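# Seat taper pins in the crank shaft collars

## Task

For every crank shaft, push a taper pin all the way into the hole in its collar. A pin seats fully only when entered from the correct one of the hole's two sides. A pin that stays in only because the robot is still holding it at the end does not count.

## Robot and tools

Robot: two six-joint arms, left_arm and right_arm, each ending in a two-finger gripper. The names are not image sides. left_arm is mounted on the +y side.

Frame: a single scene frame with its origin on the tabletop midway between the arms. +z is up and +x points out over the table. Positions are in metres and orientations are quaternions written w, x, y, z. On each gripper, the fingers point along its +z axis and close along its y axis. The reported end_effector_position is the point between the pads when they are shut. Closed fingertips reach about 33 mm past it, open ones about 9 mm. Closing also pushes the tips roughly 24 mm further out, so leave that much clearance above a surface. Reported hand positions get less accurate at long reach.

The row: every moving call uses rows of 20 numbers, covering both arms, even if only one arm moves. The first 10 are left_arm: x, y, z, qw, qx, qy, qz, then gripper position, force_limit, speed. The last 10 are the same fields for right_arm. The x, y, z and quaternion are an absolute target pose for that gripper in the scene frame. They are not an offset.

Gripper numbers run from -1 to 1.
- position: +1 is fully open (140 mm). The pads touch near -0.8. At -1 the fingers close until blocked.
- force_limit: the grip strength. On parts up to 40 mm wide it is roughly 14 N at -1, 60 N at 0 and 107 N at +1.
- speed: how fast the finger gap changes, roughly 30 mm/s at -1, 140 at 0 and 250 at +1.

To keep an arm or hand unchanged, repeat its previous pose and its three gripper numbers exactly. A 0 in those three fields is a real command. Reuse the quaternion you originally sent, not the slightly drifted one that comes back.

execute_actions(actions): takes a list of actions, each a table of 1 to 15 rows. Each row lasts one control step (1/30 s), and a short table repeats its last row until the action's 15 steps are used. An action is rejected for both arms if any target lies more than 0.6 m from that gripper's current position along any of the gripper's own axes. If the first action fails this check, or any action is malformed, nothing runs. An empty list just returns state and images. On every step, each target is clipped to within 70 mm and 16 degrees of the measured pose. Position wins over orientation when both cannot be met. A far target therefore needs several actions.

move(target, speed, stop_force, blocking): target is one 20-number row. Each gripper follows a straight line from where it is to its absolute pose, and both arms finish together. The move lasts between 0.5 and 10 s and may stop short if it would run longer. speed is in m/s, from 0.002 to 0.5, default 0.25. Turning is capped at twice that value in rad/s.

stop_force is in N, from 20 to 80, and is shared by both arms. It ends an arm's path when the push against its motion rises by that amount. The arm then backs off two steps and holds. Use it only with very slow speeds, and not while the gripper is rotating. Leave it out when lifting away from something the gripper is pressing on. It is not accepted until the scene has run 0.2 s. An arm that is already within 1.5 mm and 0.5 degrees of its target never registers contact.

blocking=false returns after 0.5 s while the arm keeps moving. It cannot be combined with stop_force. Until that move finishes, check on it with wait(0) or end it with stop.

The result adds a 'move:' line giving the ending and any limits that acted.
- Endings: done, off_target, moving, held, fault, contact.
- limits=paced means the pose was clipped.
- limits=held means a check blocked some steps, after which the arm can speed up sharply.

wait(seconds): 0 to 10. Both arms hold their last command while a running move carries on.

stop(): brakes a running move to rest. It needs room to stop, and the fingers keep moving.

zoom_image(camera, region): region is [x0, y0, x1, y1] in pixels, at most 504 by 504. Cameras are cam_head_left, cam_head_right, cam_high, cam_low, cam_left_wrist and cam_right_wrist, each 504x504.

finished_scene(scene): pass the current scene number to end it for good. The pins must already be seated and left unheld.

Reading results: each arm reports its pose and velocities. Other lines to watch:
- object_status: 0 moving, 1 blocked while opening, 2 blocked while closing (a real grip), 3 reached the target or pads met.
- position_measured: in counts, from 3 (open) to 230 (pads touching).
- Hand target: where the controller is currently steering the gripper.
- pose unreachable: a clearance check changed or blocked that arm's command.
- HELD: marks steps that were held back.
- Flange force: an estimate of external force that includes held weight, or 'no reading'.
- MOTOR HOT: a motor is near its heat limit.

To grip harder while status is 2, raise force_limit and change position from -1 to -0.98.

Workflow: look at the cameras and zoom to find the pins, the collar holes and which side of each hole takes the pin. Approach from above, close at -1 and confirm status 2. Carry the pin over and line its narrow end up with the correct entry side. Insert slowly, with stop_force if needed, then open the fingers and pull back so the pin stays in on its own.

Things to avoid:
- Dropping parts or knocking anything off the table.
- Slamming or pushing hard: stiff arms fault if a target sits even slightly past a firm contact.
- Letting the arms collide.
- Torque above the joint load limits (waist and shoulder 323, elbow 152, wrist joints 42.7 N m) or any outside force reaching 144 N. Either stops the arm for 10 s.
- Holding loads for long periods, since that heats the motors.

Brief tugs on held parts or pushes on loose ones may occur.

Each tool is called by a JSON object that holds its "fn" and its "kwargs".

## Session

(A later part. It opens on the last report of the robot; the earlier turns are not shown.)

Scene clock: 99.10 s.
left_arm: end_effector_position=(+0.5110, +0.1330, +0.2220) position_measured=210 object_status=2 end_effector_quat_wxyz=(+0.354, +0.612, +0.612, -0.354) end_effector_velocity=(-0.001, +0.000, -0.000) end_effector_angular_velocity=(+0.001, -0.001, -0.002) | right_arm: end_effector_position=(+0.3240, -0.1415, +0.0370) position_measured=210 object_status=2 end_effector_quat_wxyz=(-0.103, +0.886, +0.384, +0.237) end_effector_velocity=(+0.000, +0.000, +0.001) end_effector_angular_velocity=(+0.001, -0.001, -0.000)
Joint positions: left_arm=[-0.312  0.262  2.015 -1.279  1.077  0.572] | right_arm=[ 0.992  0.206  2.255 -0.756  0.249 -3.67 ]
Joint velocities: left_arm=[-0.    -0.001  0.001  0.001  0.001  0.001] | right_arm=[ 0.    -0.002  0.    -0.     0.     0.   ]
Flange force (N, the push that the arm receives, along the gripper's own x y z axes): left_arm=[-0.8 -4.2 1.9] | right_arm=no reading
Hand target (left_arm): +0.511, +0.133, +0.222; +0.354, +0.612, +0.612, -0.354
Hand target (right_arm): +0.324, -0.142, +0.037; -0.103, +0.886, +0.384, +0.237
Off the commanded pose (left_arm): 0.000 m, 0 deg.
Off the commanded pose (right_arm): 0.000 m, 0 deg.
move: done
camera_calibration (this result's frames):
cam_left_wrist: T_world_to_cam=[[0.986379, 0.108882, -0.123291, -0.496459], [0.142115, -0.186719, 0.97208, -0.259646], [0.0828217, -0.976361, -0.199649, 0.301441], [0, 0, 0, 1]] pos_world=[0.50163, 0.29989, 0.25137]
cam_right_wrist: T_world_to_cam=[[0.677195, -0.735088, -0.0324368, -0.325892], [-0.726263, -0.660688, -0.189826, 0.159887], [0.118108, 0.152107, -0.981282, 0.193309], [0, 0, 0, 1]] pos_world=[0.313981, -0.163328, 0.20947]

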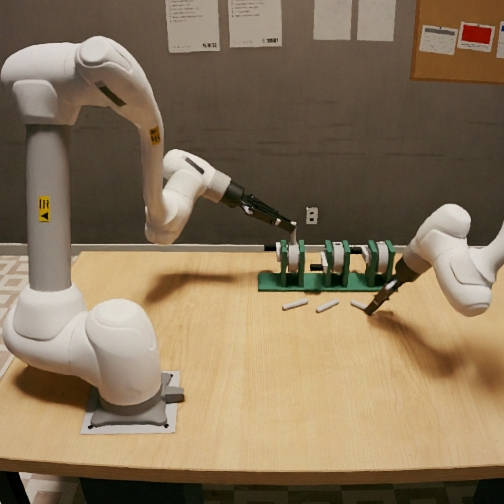

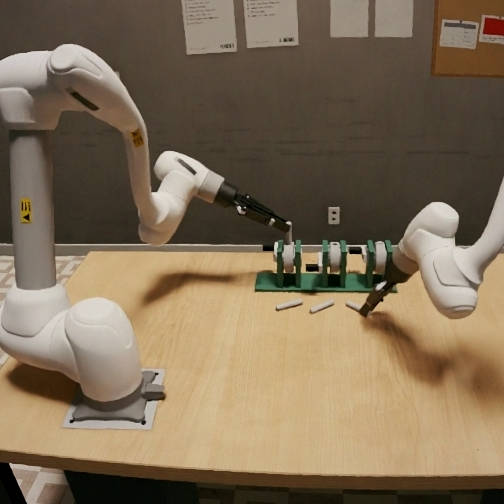

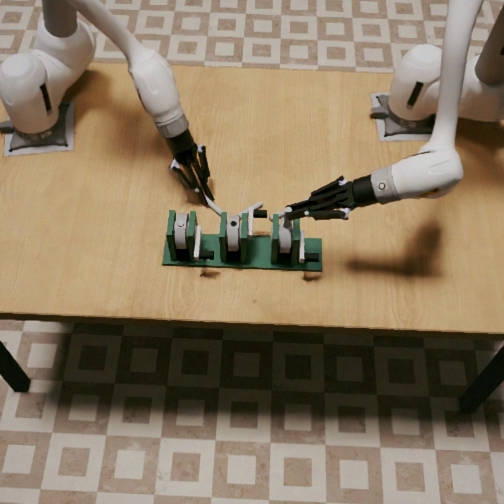

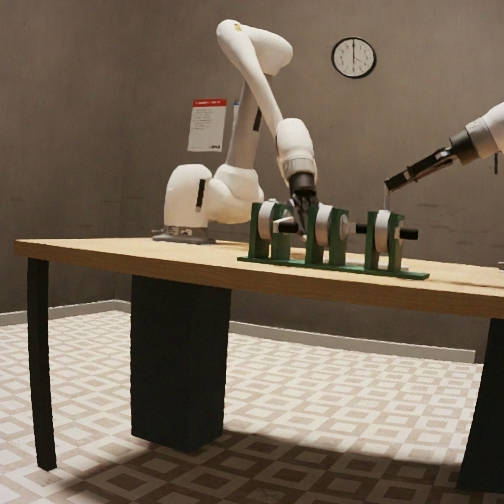

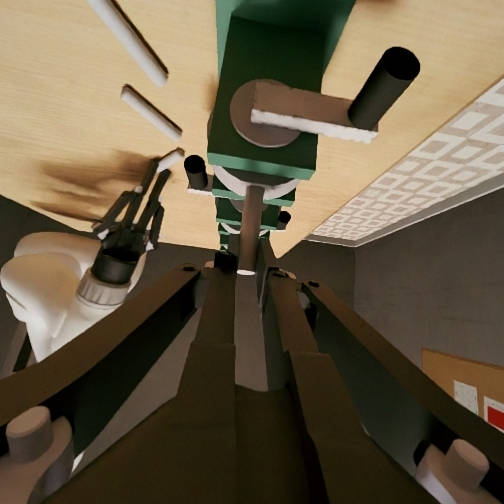

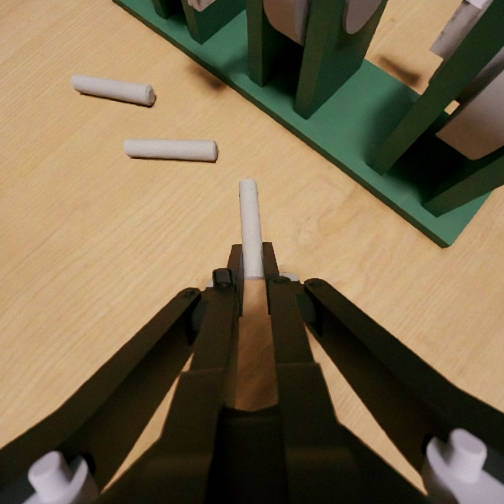

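{"fn": "move", "kwargs": {"target": [0.5107,0.133,0.185,0.3536,0.6124,0.6124,-0.3536,-1,0.3,-0.5,0.32,-0.18,0.27,-0.1028,0.8865,0.3836,0.2375,-1,0.3,-0.5], "speed": 0.12}}

{"fn": "move", "kwargs": {"target": [0.5107,0.133,0.188,0.3536,0.6124,0.6124,-0.3536,-0.45,0.3,-0.5,0.509,-0.068,0.27,-0.3536,0.6124,-0.6124,-0.3536,-1,0.3,-0.5], "speed": 0.35}}

{"fn": "move", "kwargs": {"target": [0.5107,0.127,0.188,0.3536,0.6124,0.6124,-0.3536,-0.45,0.3,-0.5,0.509,-0.068,0.238,-0.3536,0.6124,-0.6124,-0.3536,-1,0.3,-0.5], "speed": 0.06}}

{"fn": "zoom_image", "kwargs": {"camera": "cam_high", "region": [200,180,310,250]}}

{"fn": "zoom_image", "kwargs": {"camera": "cam_right_wrist", "region": [200,140,300,240]}}

Scene clock: 102.37 s.
left_arm: end_effector_position=(+0.5107, +0.1330, +0.1850) position_measured=210 object_status=2 end_effector_quat_wxyz=(+0.354, +0.612, +0.612, -0.354) end_effector_velocity=(+0.001, +0.000, -0.000) end_effector_angular_velocity=(+0.001, -0.002, -0.000) | right_arm: end_effector_position=(+0.3202, -0.1797, +0.2698) position_measured=210 object_status=2 end_effector_quat_wxyz=(-0.103, +0.886, +0.384, +0.238) end_effector_velocity=(+0.000, +0.000, -0.001) end_effector_angular_velocity=(-0.001, +0.001, -0.001)
Joint positions: left_arm=[-0.313  0.307  2.042 -1.317  1.058  0.65 ] | right_arm=[ 0.965 -0.124  2.08  -0.246  0.699 -4.244]
Joint velocities: left_arm=[ 0.     0.001 -0.001  0.001 -0.001  0.001] | right_arm=[-0.001  0.001 -0.     0.     0.    -0.   ]
Flange force (N, the push that the arm receives, along the gripper's own x y z axes): left_arm=[-3.5 3.0 2.1] | right_arm=[-2.0 -3.1 2.3]
Hand target (left_arm): +0.511, +0.133, +0.185; +0.354, +0.612, +0.612, -0.354
Hand target (right_arm): +0.320, -0.180, +0.270; -0.103, +0.886, +0.384, +0.238
Off the commanded pose (left_arm): 0.000 m, 0 deg.
Off the commanded pose (right_arm): 0.000 m, 0 deg.
move: done
camera_calibration (this result's frames):
cam_left_wrist: T_world_to_cam=[[0.986378, 0.108904, -0.123281, -0.50076], [0.142115, -0.186787, 0.972067, -0.223605], [0.082835, -0.976346, -0.199719, 0.294081], [0, 0, 0, 1]] pos_world=[0.501356, 0.299893, 0.214358]
cam_right_wrist: T_world_to_cam=[[0.677463, -0.734841, -0.0324418, -0.343841], [-0.725984, -0.660904, -0.190139, 0.176027], [0.118281, 0.152364, -0.981221, 0.427947], [0, 0, 0, 1]] pos_world=[0.310115, -0.201536, 0.442226]

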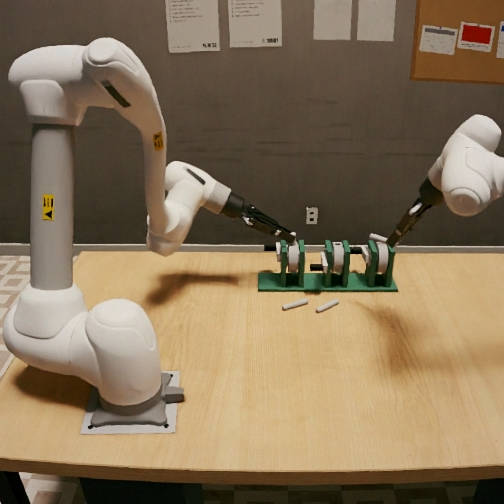

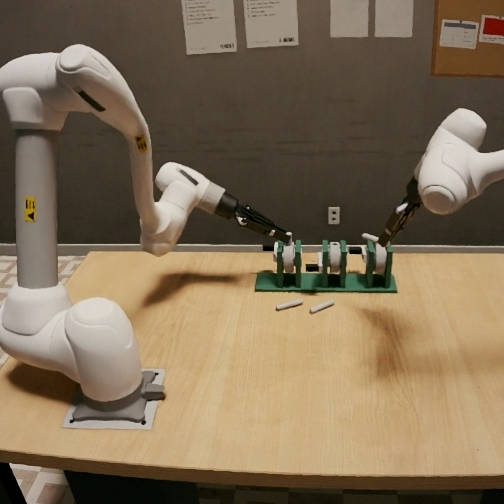

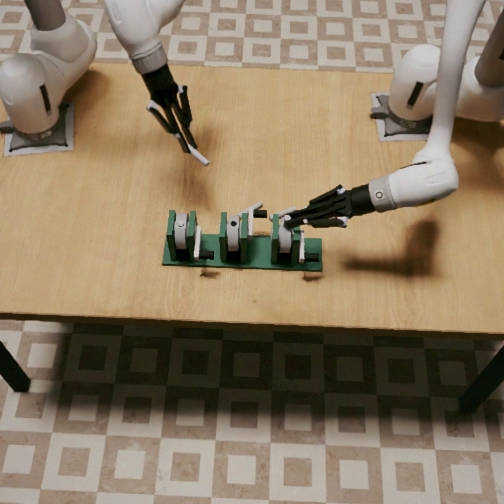

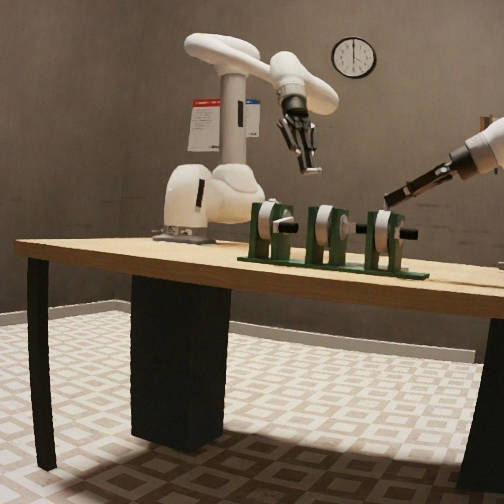

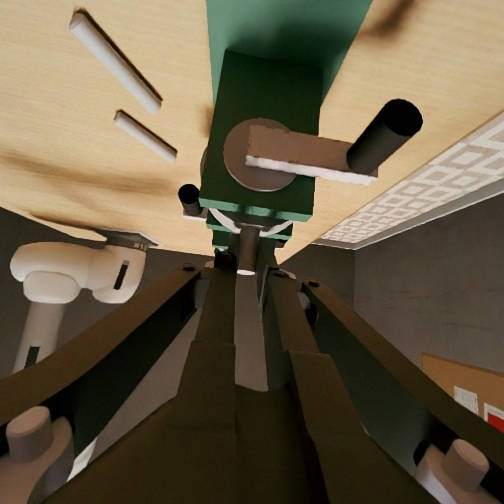

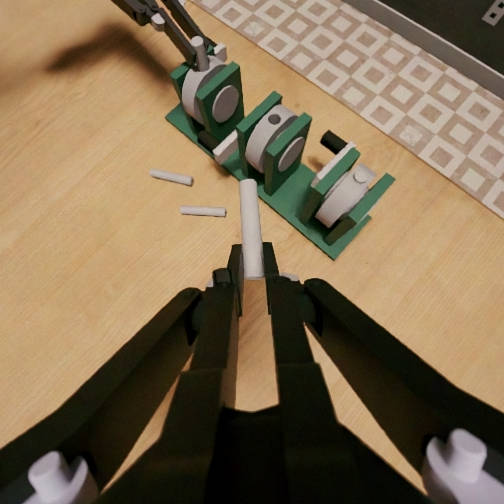

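Scene clock: 106.50 s.
left_arm: end_effector_position=(+0.5107, +0.1330, +0.1880) position_measured=186 object_status=3 end_effector_quat_wxyz=(+0.354, +0.612, +0.612, -0.354) end_effector_velocity=(+0.000, +0.000, -0.000) end_effector_angular_velocity=(+0.000, +0.001, +0.001) | right_arm: end_effector_position=(+0.5094, -0.0679, +0.2702) position_measured=210 object_status=2 end_effector_quat_wxyz=(+0.354, -0.612, +0.613, +0.353) end_effector_velocity=(-0.001, +0.001, +0.000) end_effector_angular_velocity=(+0.001, +0.001, +0.001)
Joint positions: left_arm=[-0.313  0.303  2.04  -1.314  1.06   0.643] | right_arm=[ 0.437  0.202  1.985  1.401  0.804 -3.521]
Joint velocities: left_arm=[ 0.  0.  0. -0. -0. -0.] | right_arm=[ 0.001  0.    -0.     0.001  0.001  0.   ]
Flange force (N, the push that the arm receives, along the gripper's own x y z axes): left_arm=[-2.0 -3.2 -1.6] | right_arm=[-1.2 2.2 -0.6]
Hand target (left_arm): +0.511, +0.133, +0.188; +0.354, +0.612, +0.612, -0.354
Hand target (right_arm): +0.509, -0.068, +0.270; -0.354, +0.612, -0.613, -0.353
Off the commanded pose (left_arm): 0.000 m, 0 deg.
Off the commanded pose (right_arm): 0.000 m, 0 deg.
move: done
camera_calibration (this result's frames):
cam_left_wrist: T_world_to_cam=[[0.98638, 0.108864, -0.123303, -0.500326], [0.142118, -0.186659, 0.972091, -0.226575], [0.0828104, -0.976374, -0.199588, 0.294672], [0, 0, 0, 1]] pos_world=[0.50131, 0.299886, 0.217373]
cam_right_wrist: T_world_to_cam=[[-0.996836, 0.0342611, 0.0717212, 0.487064], [0.0769609, 0.190482, 0.978669, -0.279637], [0.0198687, 0.981093, -0.192516, 0.282274], [0, 0, 0, 1]] pos_world=[0.501436, -0.240358, 0.293082]

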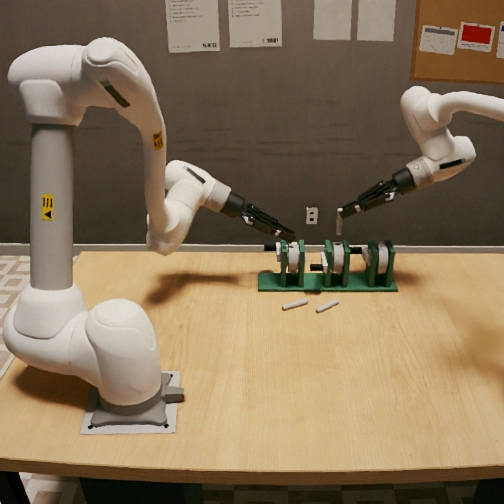

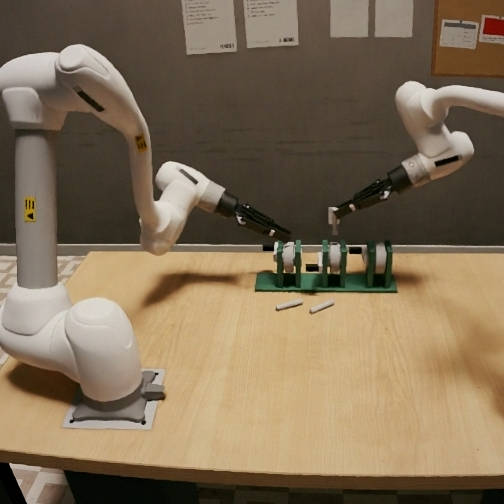

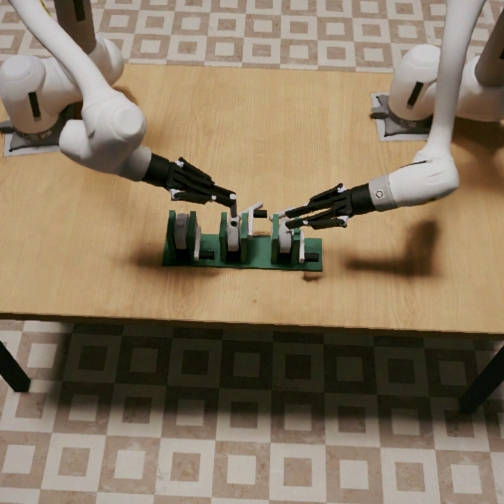

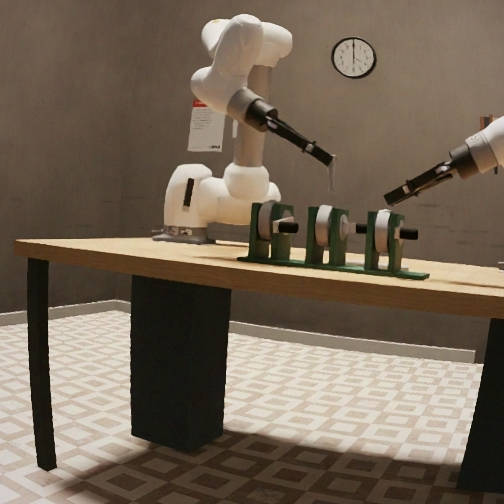

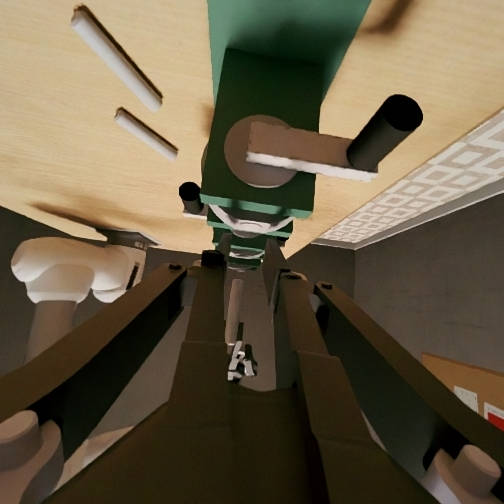

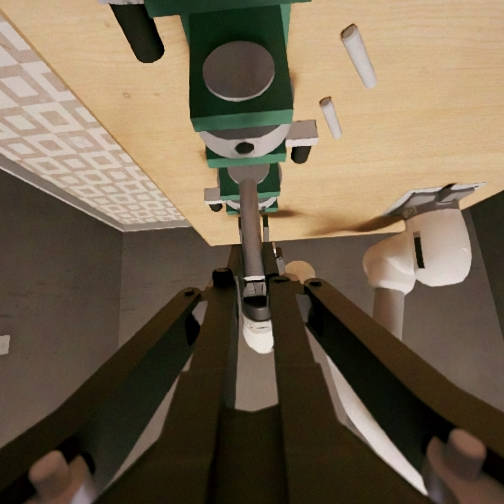

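Scene clock: 107.30 s.
left_arm: end_effector_position=(+0.5107, +0.1270, +0.1880) position_measured=186 object_status=3 end_effector_quat_wxyz=(+0.354, +0.612, +0.612, -0.354) end_effector_velocity=(-0.000, -0.000, -0.000) end_effector_angular_velocity=(-0.000, +0.001, -0.000) | right_arm: end_effector_position=(+0.5090, -0.0680, +0.2380) position_measured=210 object_status=2 end_effector_quat_wxyz=(+0.354, -0.612, +0.612, +0.354) end_effector_velocity=(-0.001, +0.000, +0.001) end_effector_angular_velocity=(+0.001, +0.000, +0.001)
Joint positions: left_arm=[-0.322  0.304  2.038 -1.32   1.053  0.641] | right_arm=[ 0.436  0.237  2.013  1.46   0.798 -3.608]
Joint velocities: left_arm=[-0.     0.001  0.    -0.001  0.     0.   ] | right_arm=[ 0.    -0.001  0.     0.     0.002 -0.   ]
Flange force (N, the push that the arm receives, along the gripper's own x y z axes): left_arm=[-1.7 -1.1 1.0] | right_arm=[-1.6 1.5 0.1]
Hand target (left_arm): +0.511, +0.127, +0.188; +0.354, +0.612, +0.612, -0.354
Hand target (right_arm): +0.509, -0.068, +0.238; -0.354, +0.612, -0.612, -0.354
Off the commanded pose (left_arm): 0.000 m, 0 deg.
Off the commanded pose (right_arm): 0.000 m, 0 deg.
move: done
camera_calibration (this result's frames):
cam_left_wrist: T_world_to_cam=[[0.986378, 0.108868, -0.12331, -0.499669], [0.142125, -0.186658, 0.97209, -0.2277], [0.0828125, -0.976374, -0.199589, 0.288816], [0, 0, 0, 1]] pos_world=[0.501307, 0.293888, 0.217375]
cam_right_wrist: T_world_to_cam=[[-0.996862, 0.0324255, 0.0722115, 0.488754], [0.0770789, 0.189938, 0.978766, -0.248225], [0.0180212, 0.98126, -0.191842, 0.276989], [0, 0, 0, 1]] pos_world=[0.501362, -0.240499, 0.260799]

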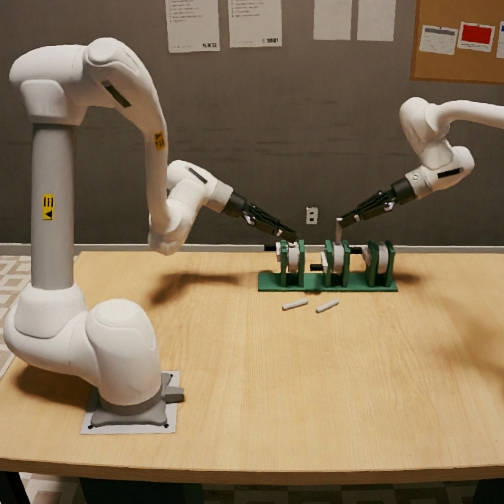

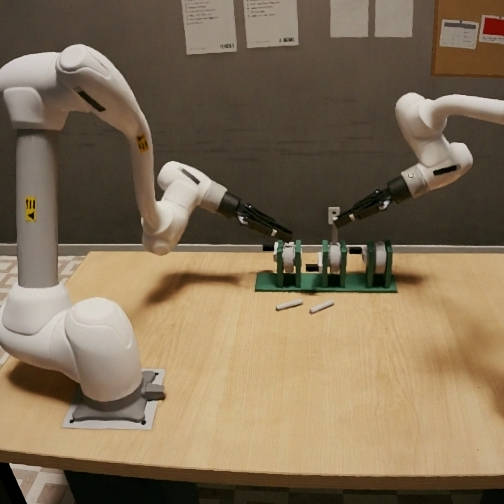

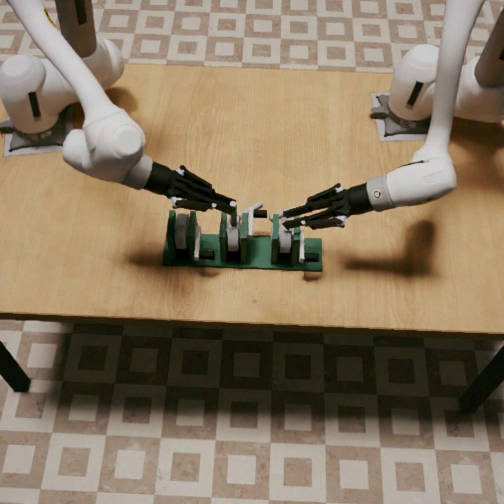

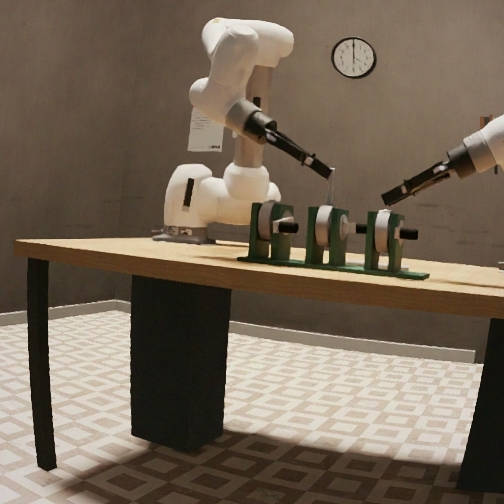

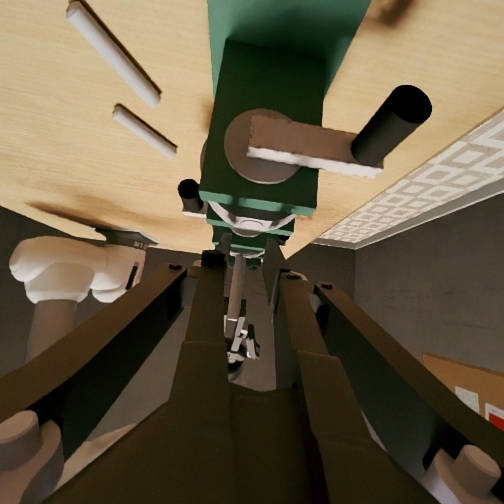

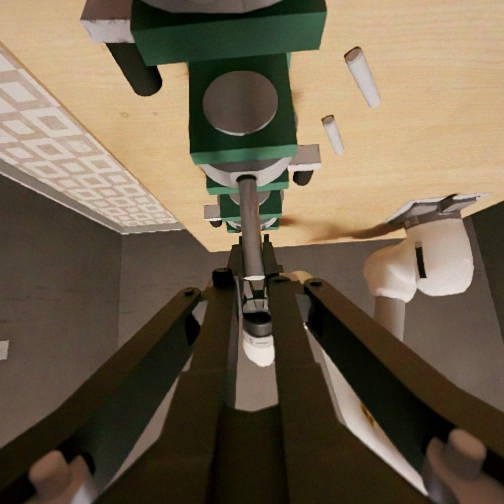

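Region (200, 180, 310, 250) of cam_high's 504x504 image, scaled by 4.582, with more detail than that image has; it fills the top 321 rows of this view, and the rest is white.

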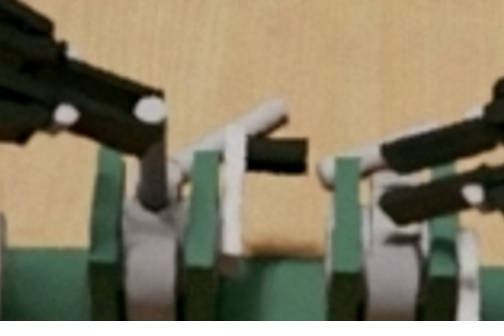

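Region (200, 140, 300, 240) of cam_right_wrist's 504x504 image, scaled by 5.040, with more detail than that image has.

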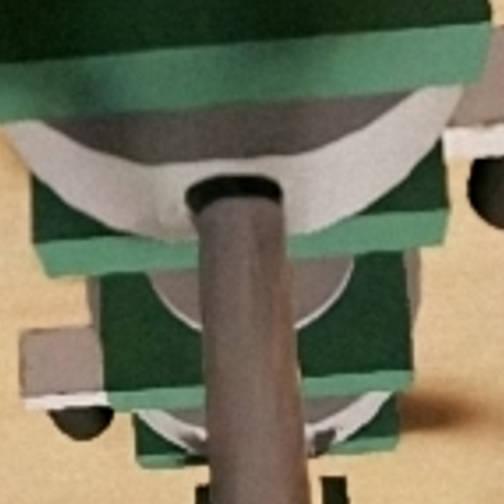

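{"fn": "move", "kwargs": {"target": [0.5107,0.127,0.188,0.3536,0.6124,0.6124,-0.3536,-1,0.3,-0.5,0.5098,-0.068,0.237,-0.3536,0.6124,-0.6124,-0.3536,-1,0.3,-0.5]}}

{"fn": "move", "kwargs": {"target": [0.5107,0.127,0.188,0.3536,0.6124,0.6124,-0.3536,-1,0.3,-0.5,0.5098,-0.068,0.186,-0.3536,0.6124,-0.6124,-0.3536,-1,0.3,-0.5], "speed": 0.02, "stop_force": 20}}

Scene clock: 108.77 s.
left_arm: end_effector_position=(+0.5107, +0.1270, +0.1880) position_measured=234 object_status=3 end_effector_quat_wxyz=(+0.354, +0.612, +0.612, -0.354) end_effector_velocity=(+0.000, +0.000, +0.000) end_effector_angular_velocity=(+0.000, -0.001, +0.000) | right_arm: end_effector_position=(+0.5098, -0.0680, +0.2370) position_measured=210 object_status=2 end_effector_quat_wxyz=(+0.354, -0.612, +0.612, +0.354) end_effector_velocity=(+0.000, +0.000, +0.000) end_effector_angular_velocity=(+0.000, +0.000, +0.000)
Joint positions: left_arm=[-0.322  0.304  2.038 -1.32   1.053  0.641] | right_arm=[ 0.436  0.239  2.012  1.461  0.798 -3.61 ]
Joint velocities: left_arm=[ 0.001 -0.    -0.     0.    -0.     0.   ] | right_arm=[-0.     0.    -0.     0.     0.001 -0.   ]
Flange force (N, the push that the arm receives, along the gripper's own x y z axes): left_arm=[-0.9 -3.0 -1.4] | right_arm=[-0.1 0.3 0.9]
Hand target (left_arm): +0.511, +0.127, +0.188; +0.354, +0.612, +0.612, -0.354
Hand target (right_arm): +0.510, -0.068, +0.237; -0.354, +0.612, -0.612, -0.354
Off the commanded pose (left_arm): 0.000 m, 0 deg.
Off the commanded pose (right_arm): 0.000 m, 0 deg.
move: done
camera_calibration (this result's frames):
cam_left_wrist: T_world_to_cam=[[0.986378, 0.108873, -0.123309, -0.499676], [0.142125, -0.186661, 0.972089, -0.227697], [0.0828171, -0.976373, -0.199592, 0.288809], [0, 0, 0, 1]] pos_world=[0.501313, 0.293884, 0.217372]
cam_right_wrist: T_world_to_cam=[[-0.996858, 0.0323866, 0.0722903, 0.489589], [0.0771471, 0.189844, 0.978779, -0.247308], [0.0179754, 0.98128, -0.191746, 0.276759], [0, 0, 0, 1]] pos_world=[0.502155, -0.240484, 0.259735]

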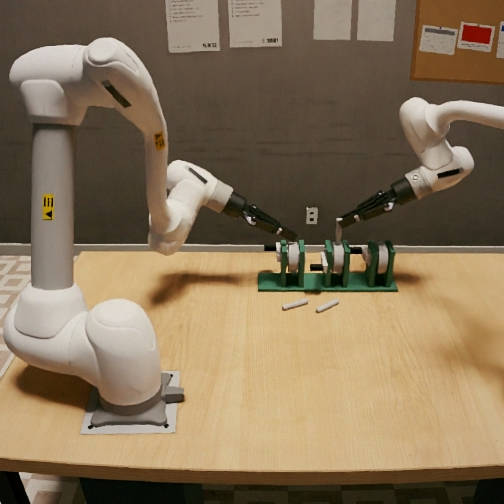

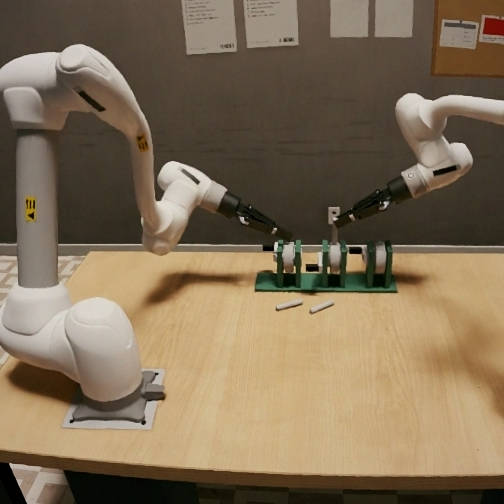

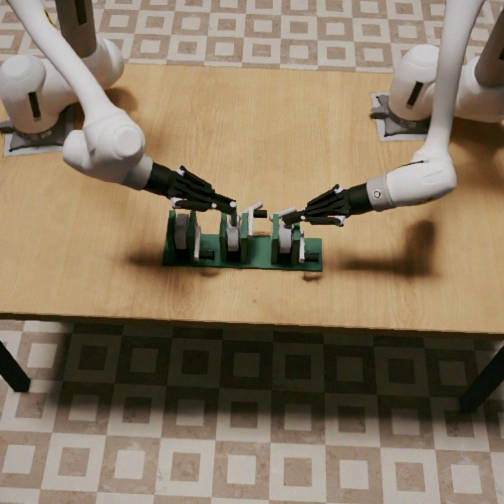

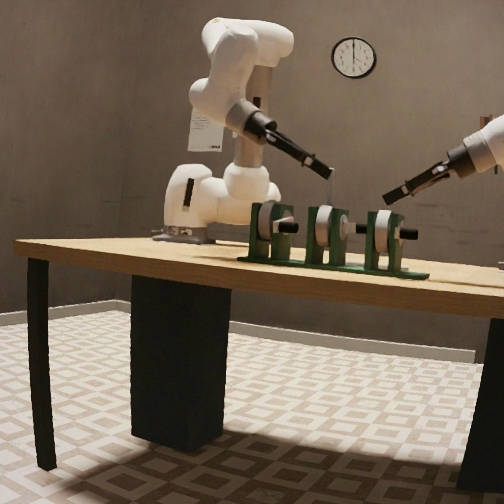

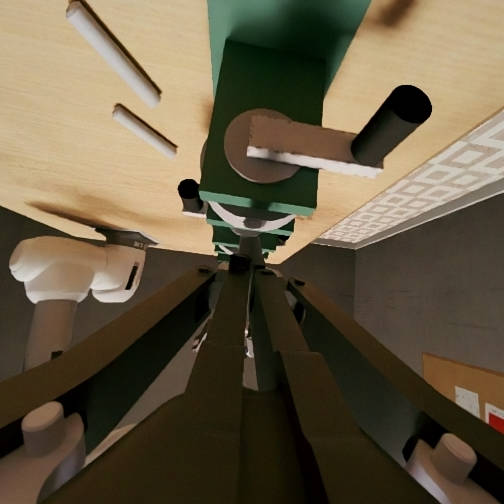

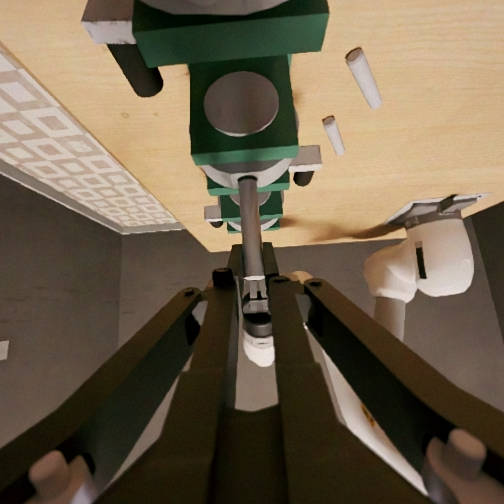

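Scene clock: 111.53 s.
left_arm: end_effector_position=(+0.5107, +0.1270, +0.1880) position_measured=234 object_status=3 end_effector_quat_wxyz=(+0.354, +0.612, +0.612, -0.354) end_effector_velocity=(-0.000, -0.000, +0.000) end_effector_angular_velocity=(+0.000, +0.001, -0.001) | right_arm: end_effector_position=(+0.5098, -0.0681, +0.1860) position_measured=210 object_status=2 end_effector_quat_wxyz=(+0.354, -0.612, +0.612, +0.353) end_effector_velocity=(-0.000, +0.000, -0.001) end_effector_angular_velocity=(-0.000, +0.001, -0.000)
Joint positions: left_arm=[-0.322  0.304  2.038 -1.32   1.053  0.641] | right_arm=[ 0.436  0.3    2.049  1.557  0.792 -3.747]
Joint velocities: left_arm=[-0.     0.    -0.     0.001  0.001 -0.001] | right_arm=[ 0.     0.001  0.     0.001  0.    -0.   ]
Flange force (N, the push that the arm receives, along the gripper's own x y z axes): left_arm=[-1.6 -2.8 1.1] | right_arm=[-1.3 0.0 0.6]
Hand target (left_arm): +0.511, +0.127, +0.188; +0.354, +0.612, +0.612, -0.354
Hand target (right_arm): +0.510, -0.068, +0.186; -0.354, +0.612, -0.612, -0.353
Off the commanded pose (left_arm): 0.000 m, 0 deg.
Off the commanded pose (right_arm): 0.000 m, 0 deg.
move: done
camera_calibration (this result's frames):
cam_left_wrist: T_world_to_cam=[[0.986378, 0.108873, -0.123309, -0.499676], [0.142126, -0.186661, 0.972089, -0.227697], [0.0828173, -0.976373, -0.199592, 0.288809], [0, 0, 0, 1]] pos_world=[0.501313, 0.293884, 0.217372]
cam_right_wrist: T_world_to_cam=[[-0.99686, 0.0324447, 0.0722297, 0.493298], [0.0771025, 0.190053, 0.978742, -0.197351], [0.0180275, 0.981238, -0.191957, 0.267045], [0, 0, 0, 1]] pos_world=[0.502152, -0.240532, 0.208786]

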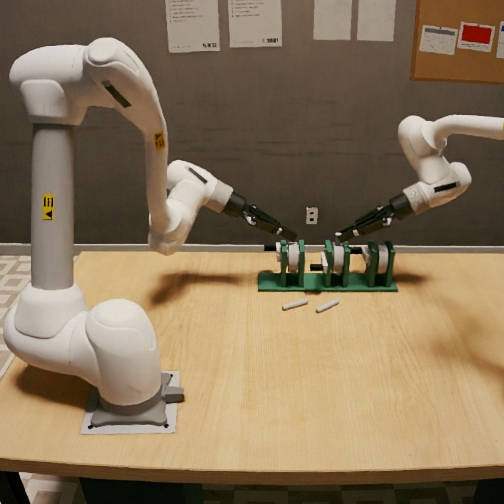

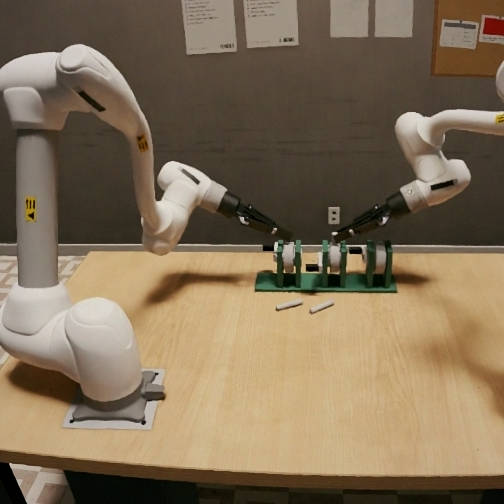

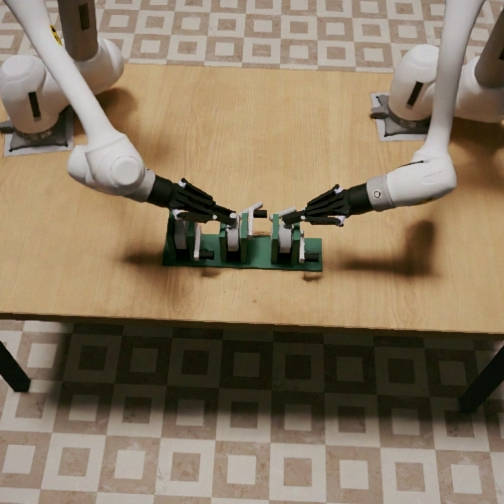

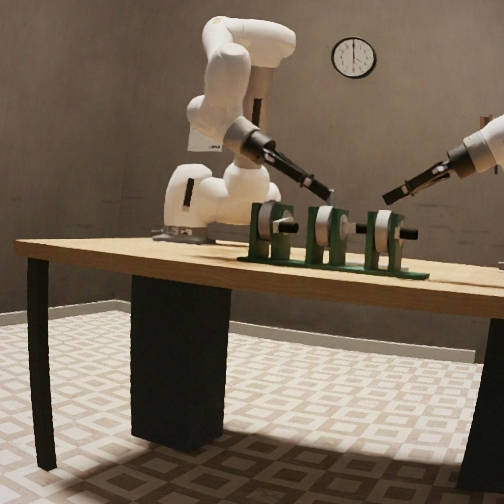

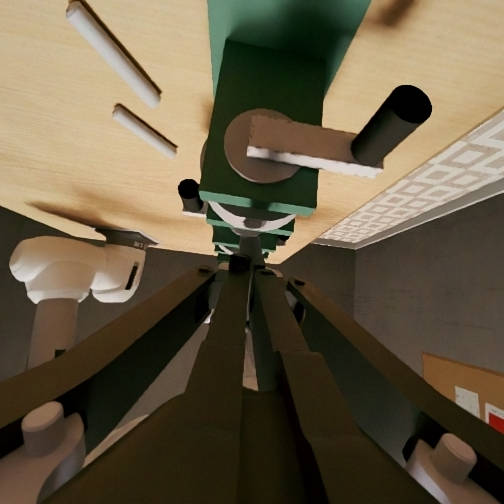

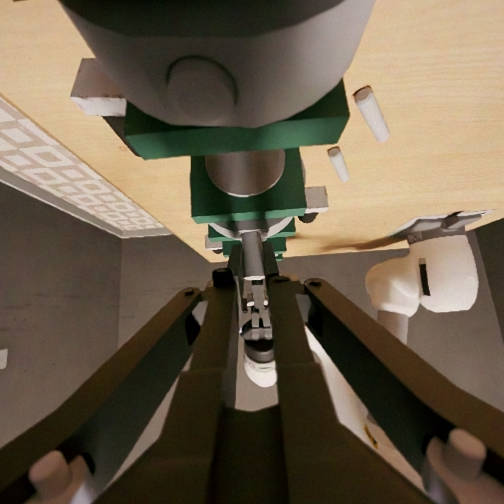

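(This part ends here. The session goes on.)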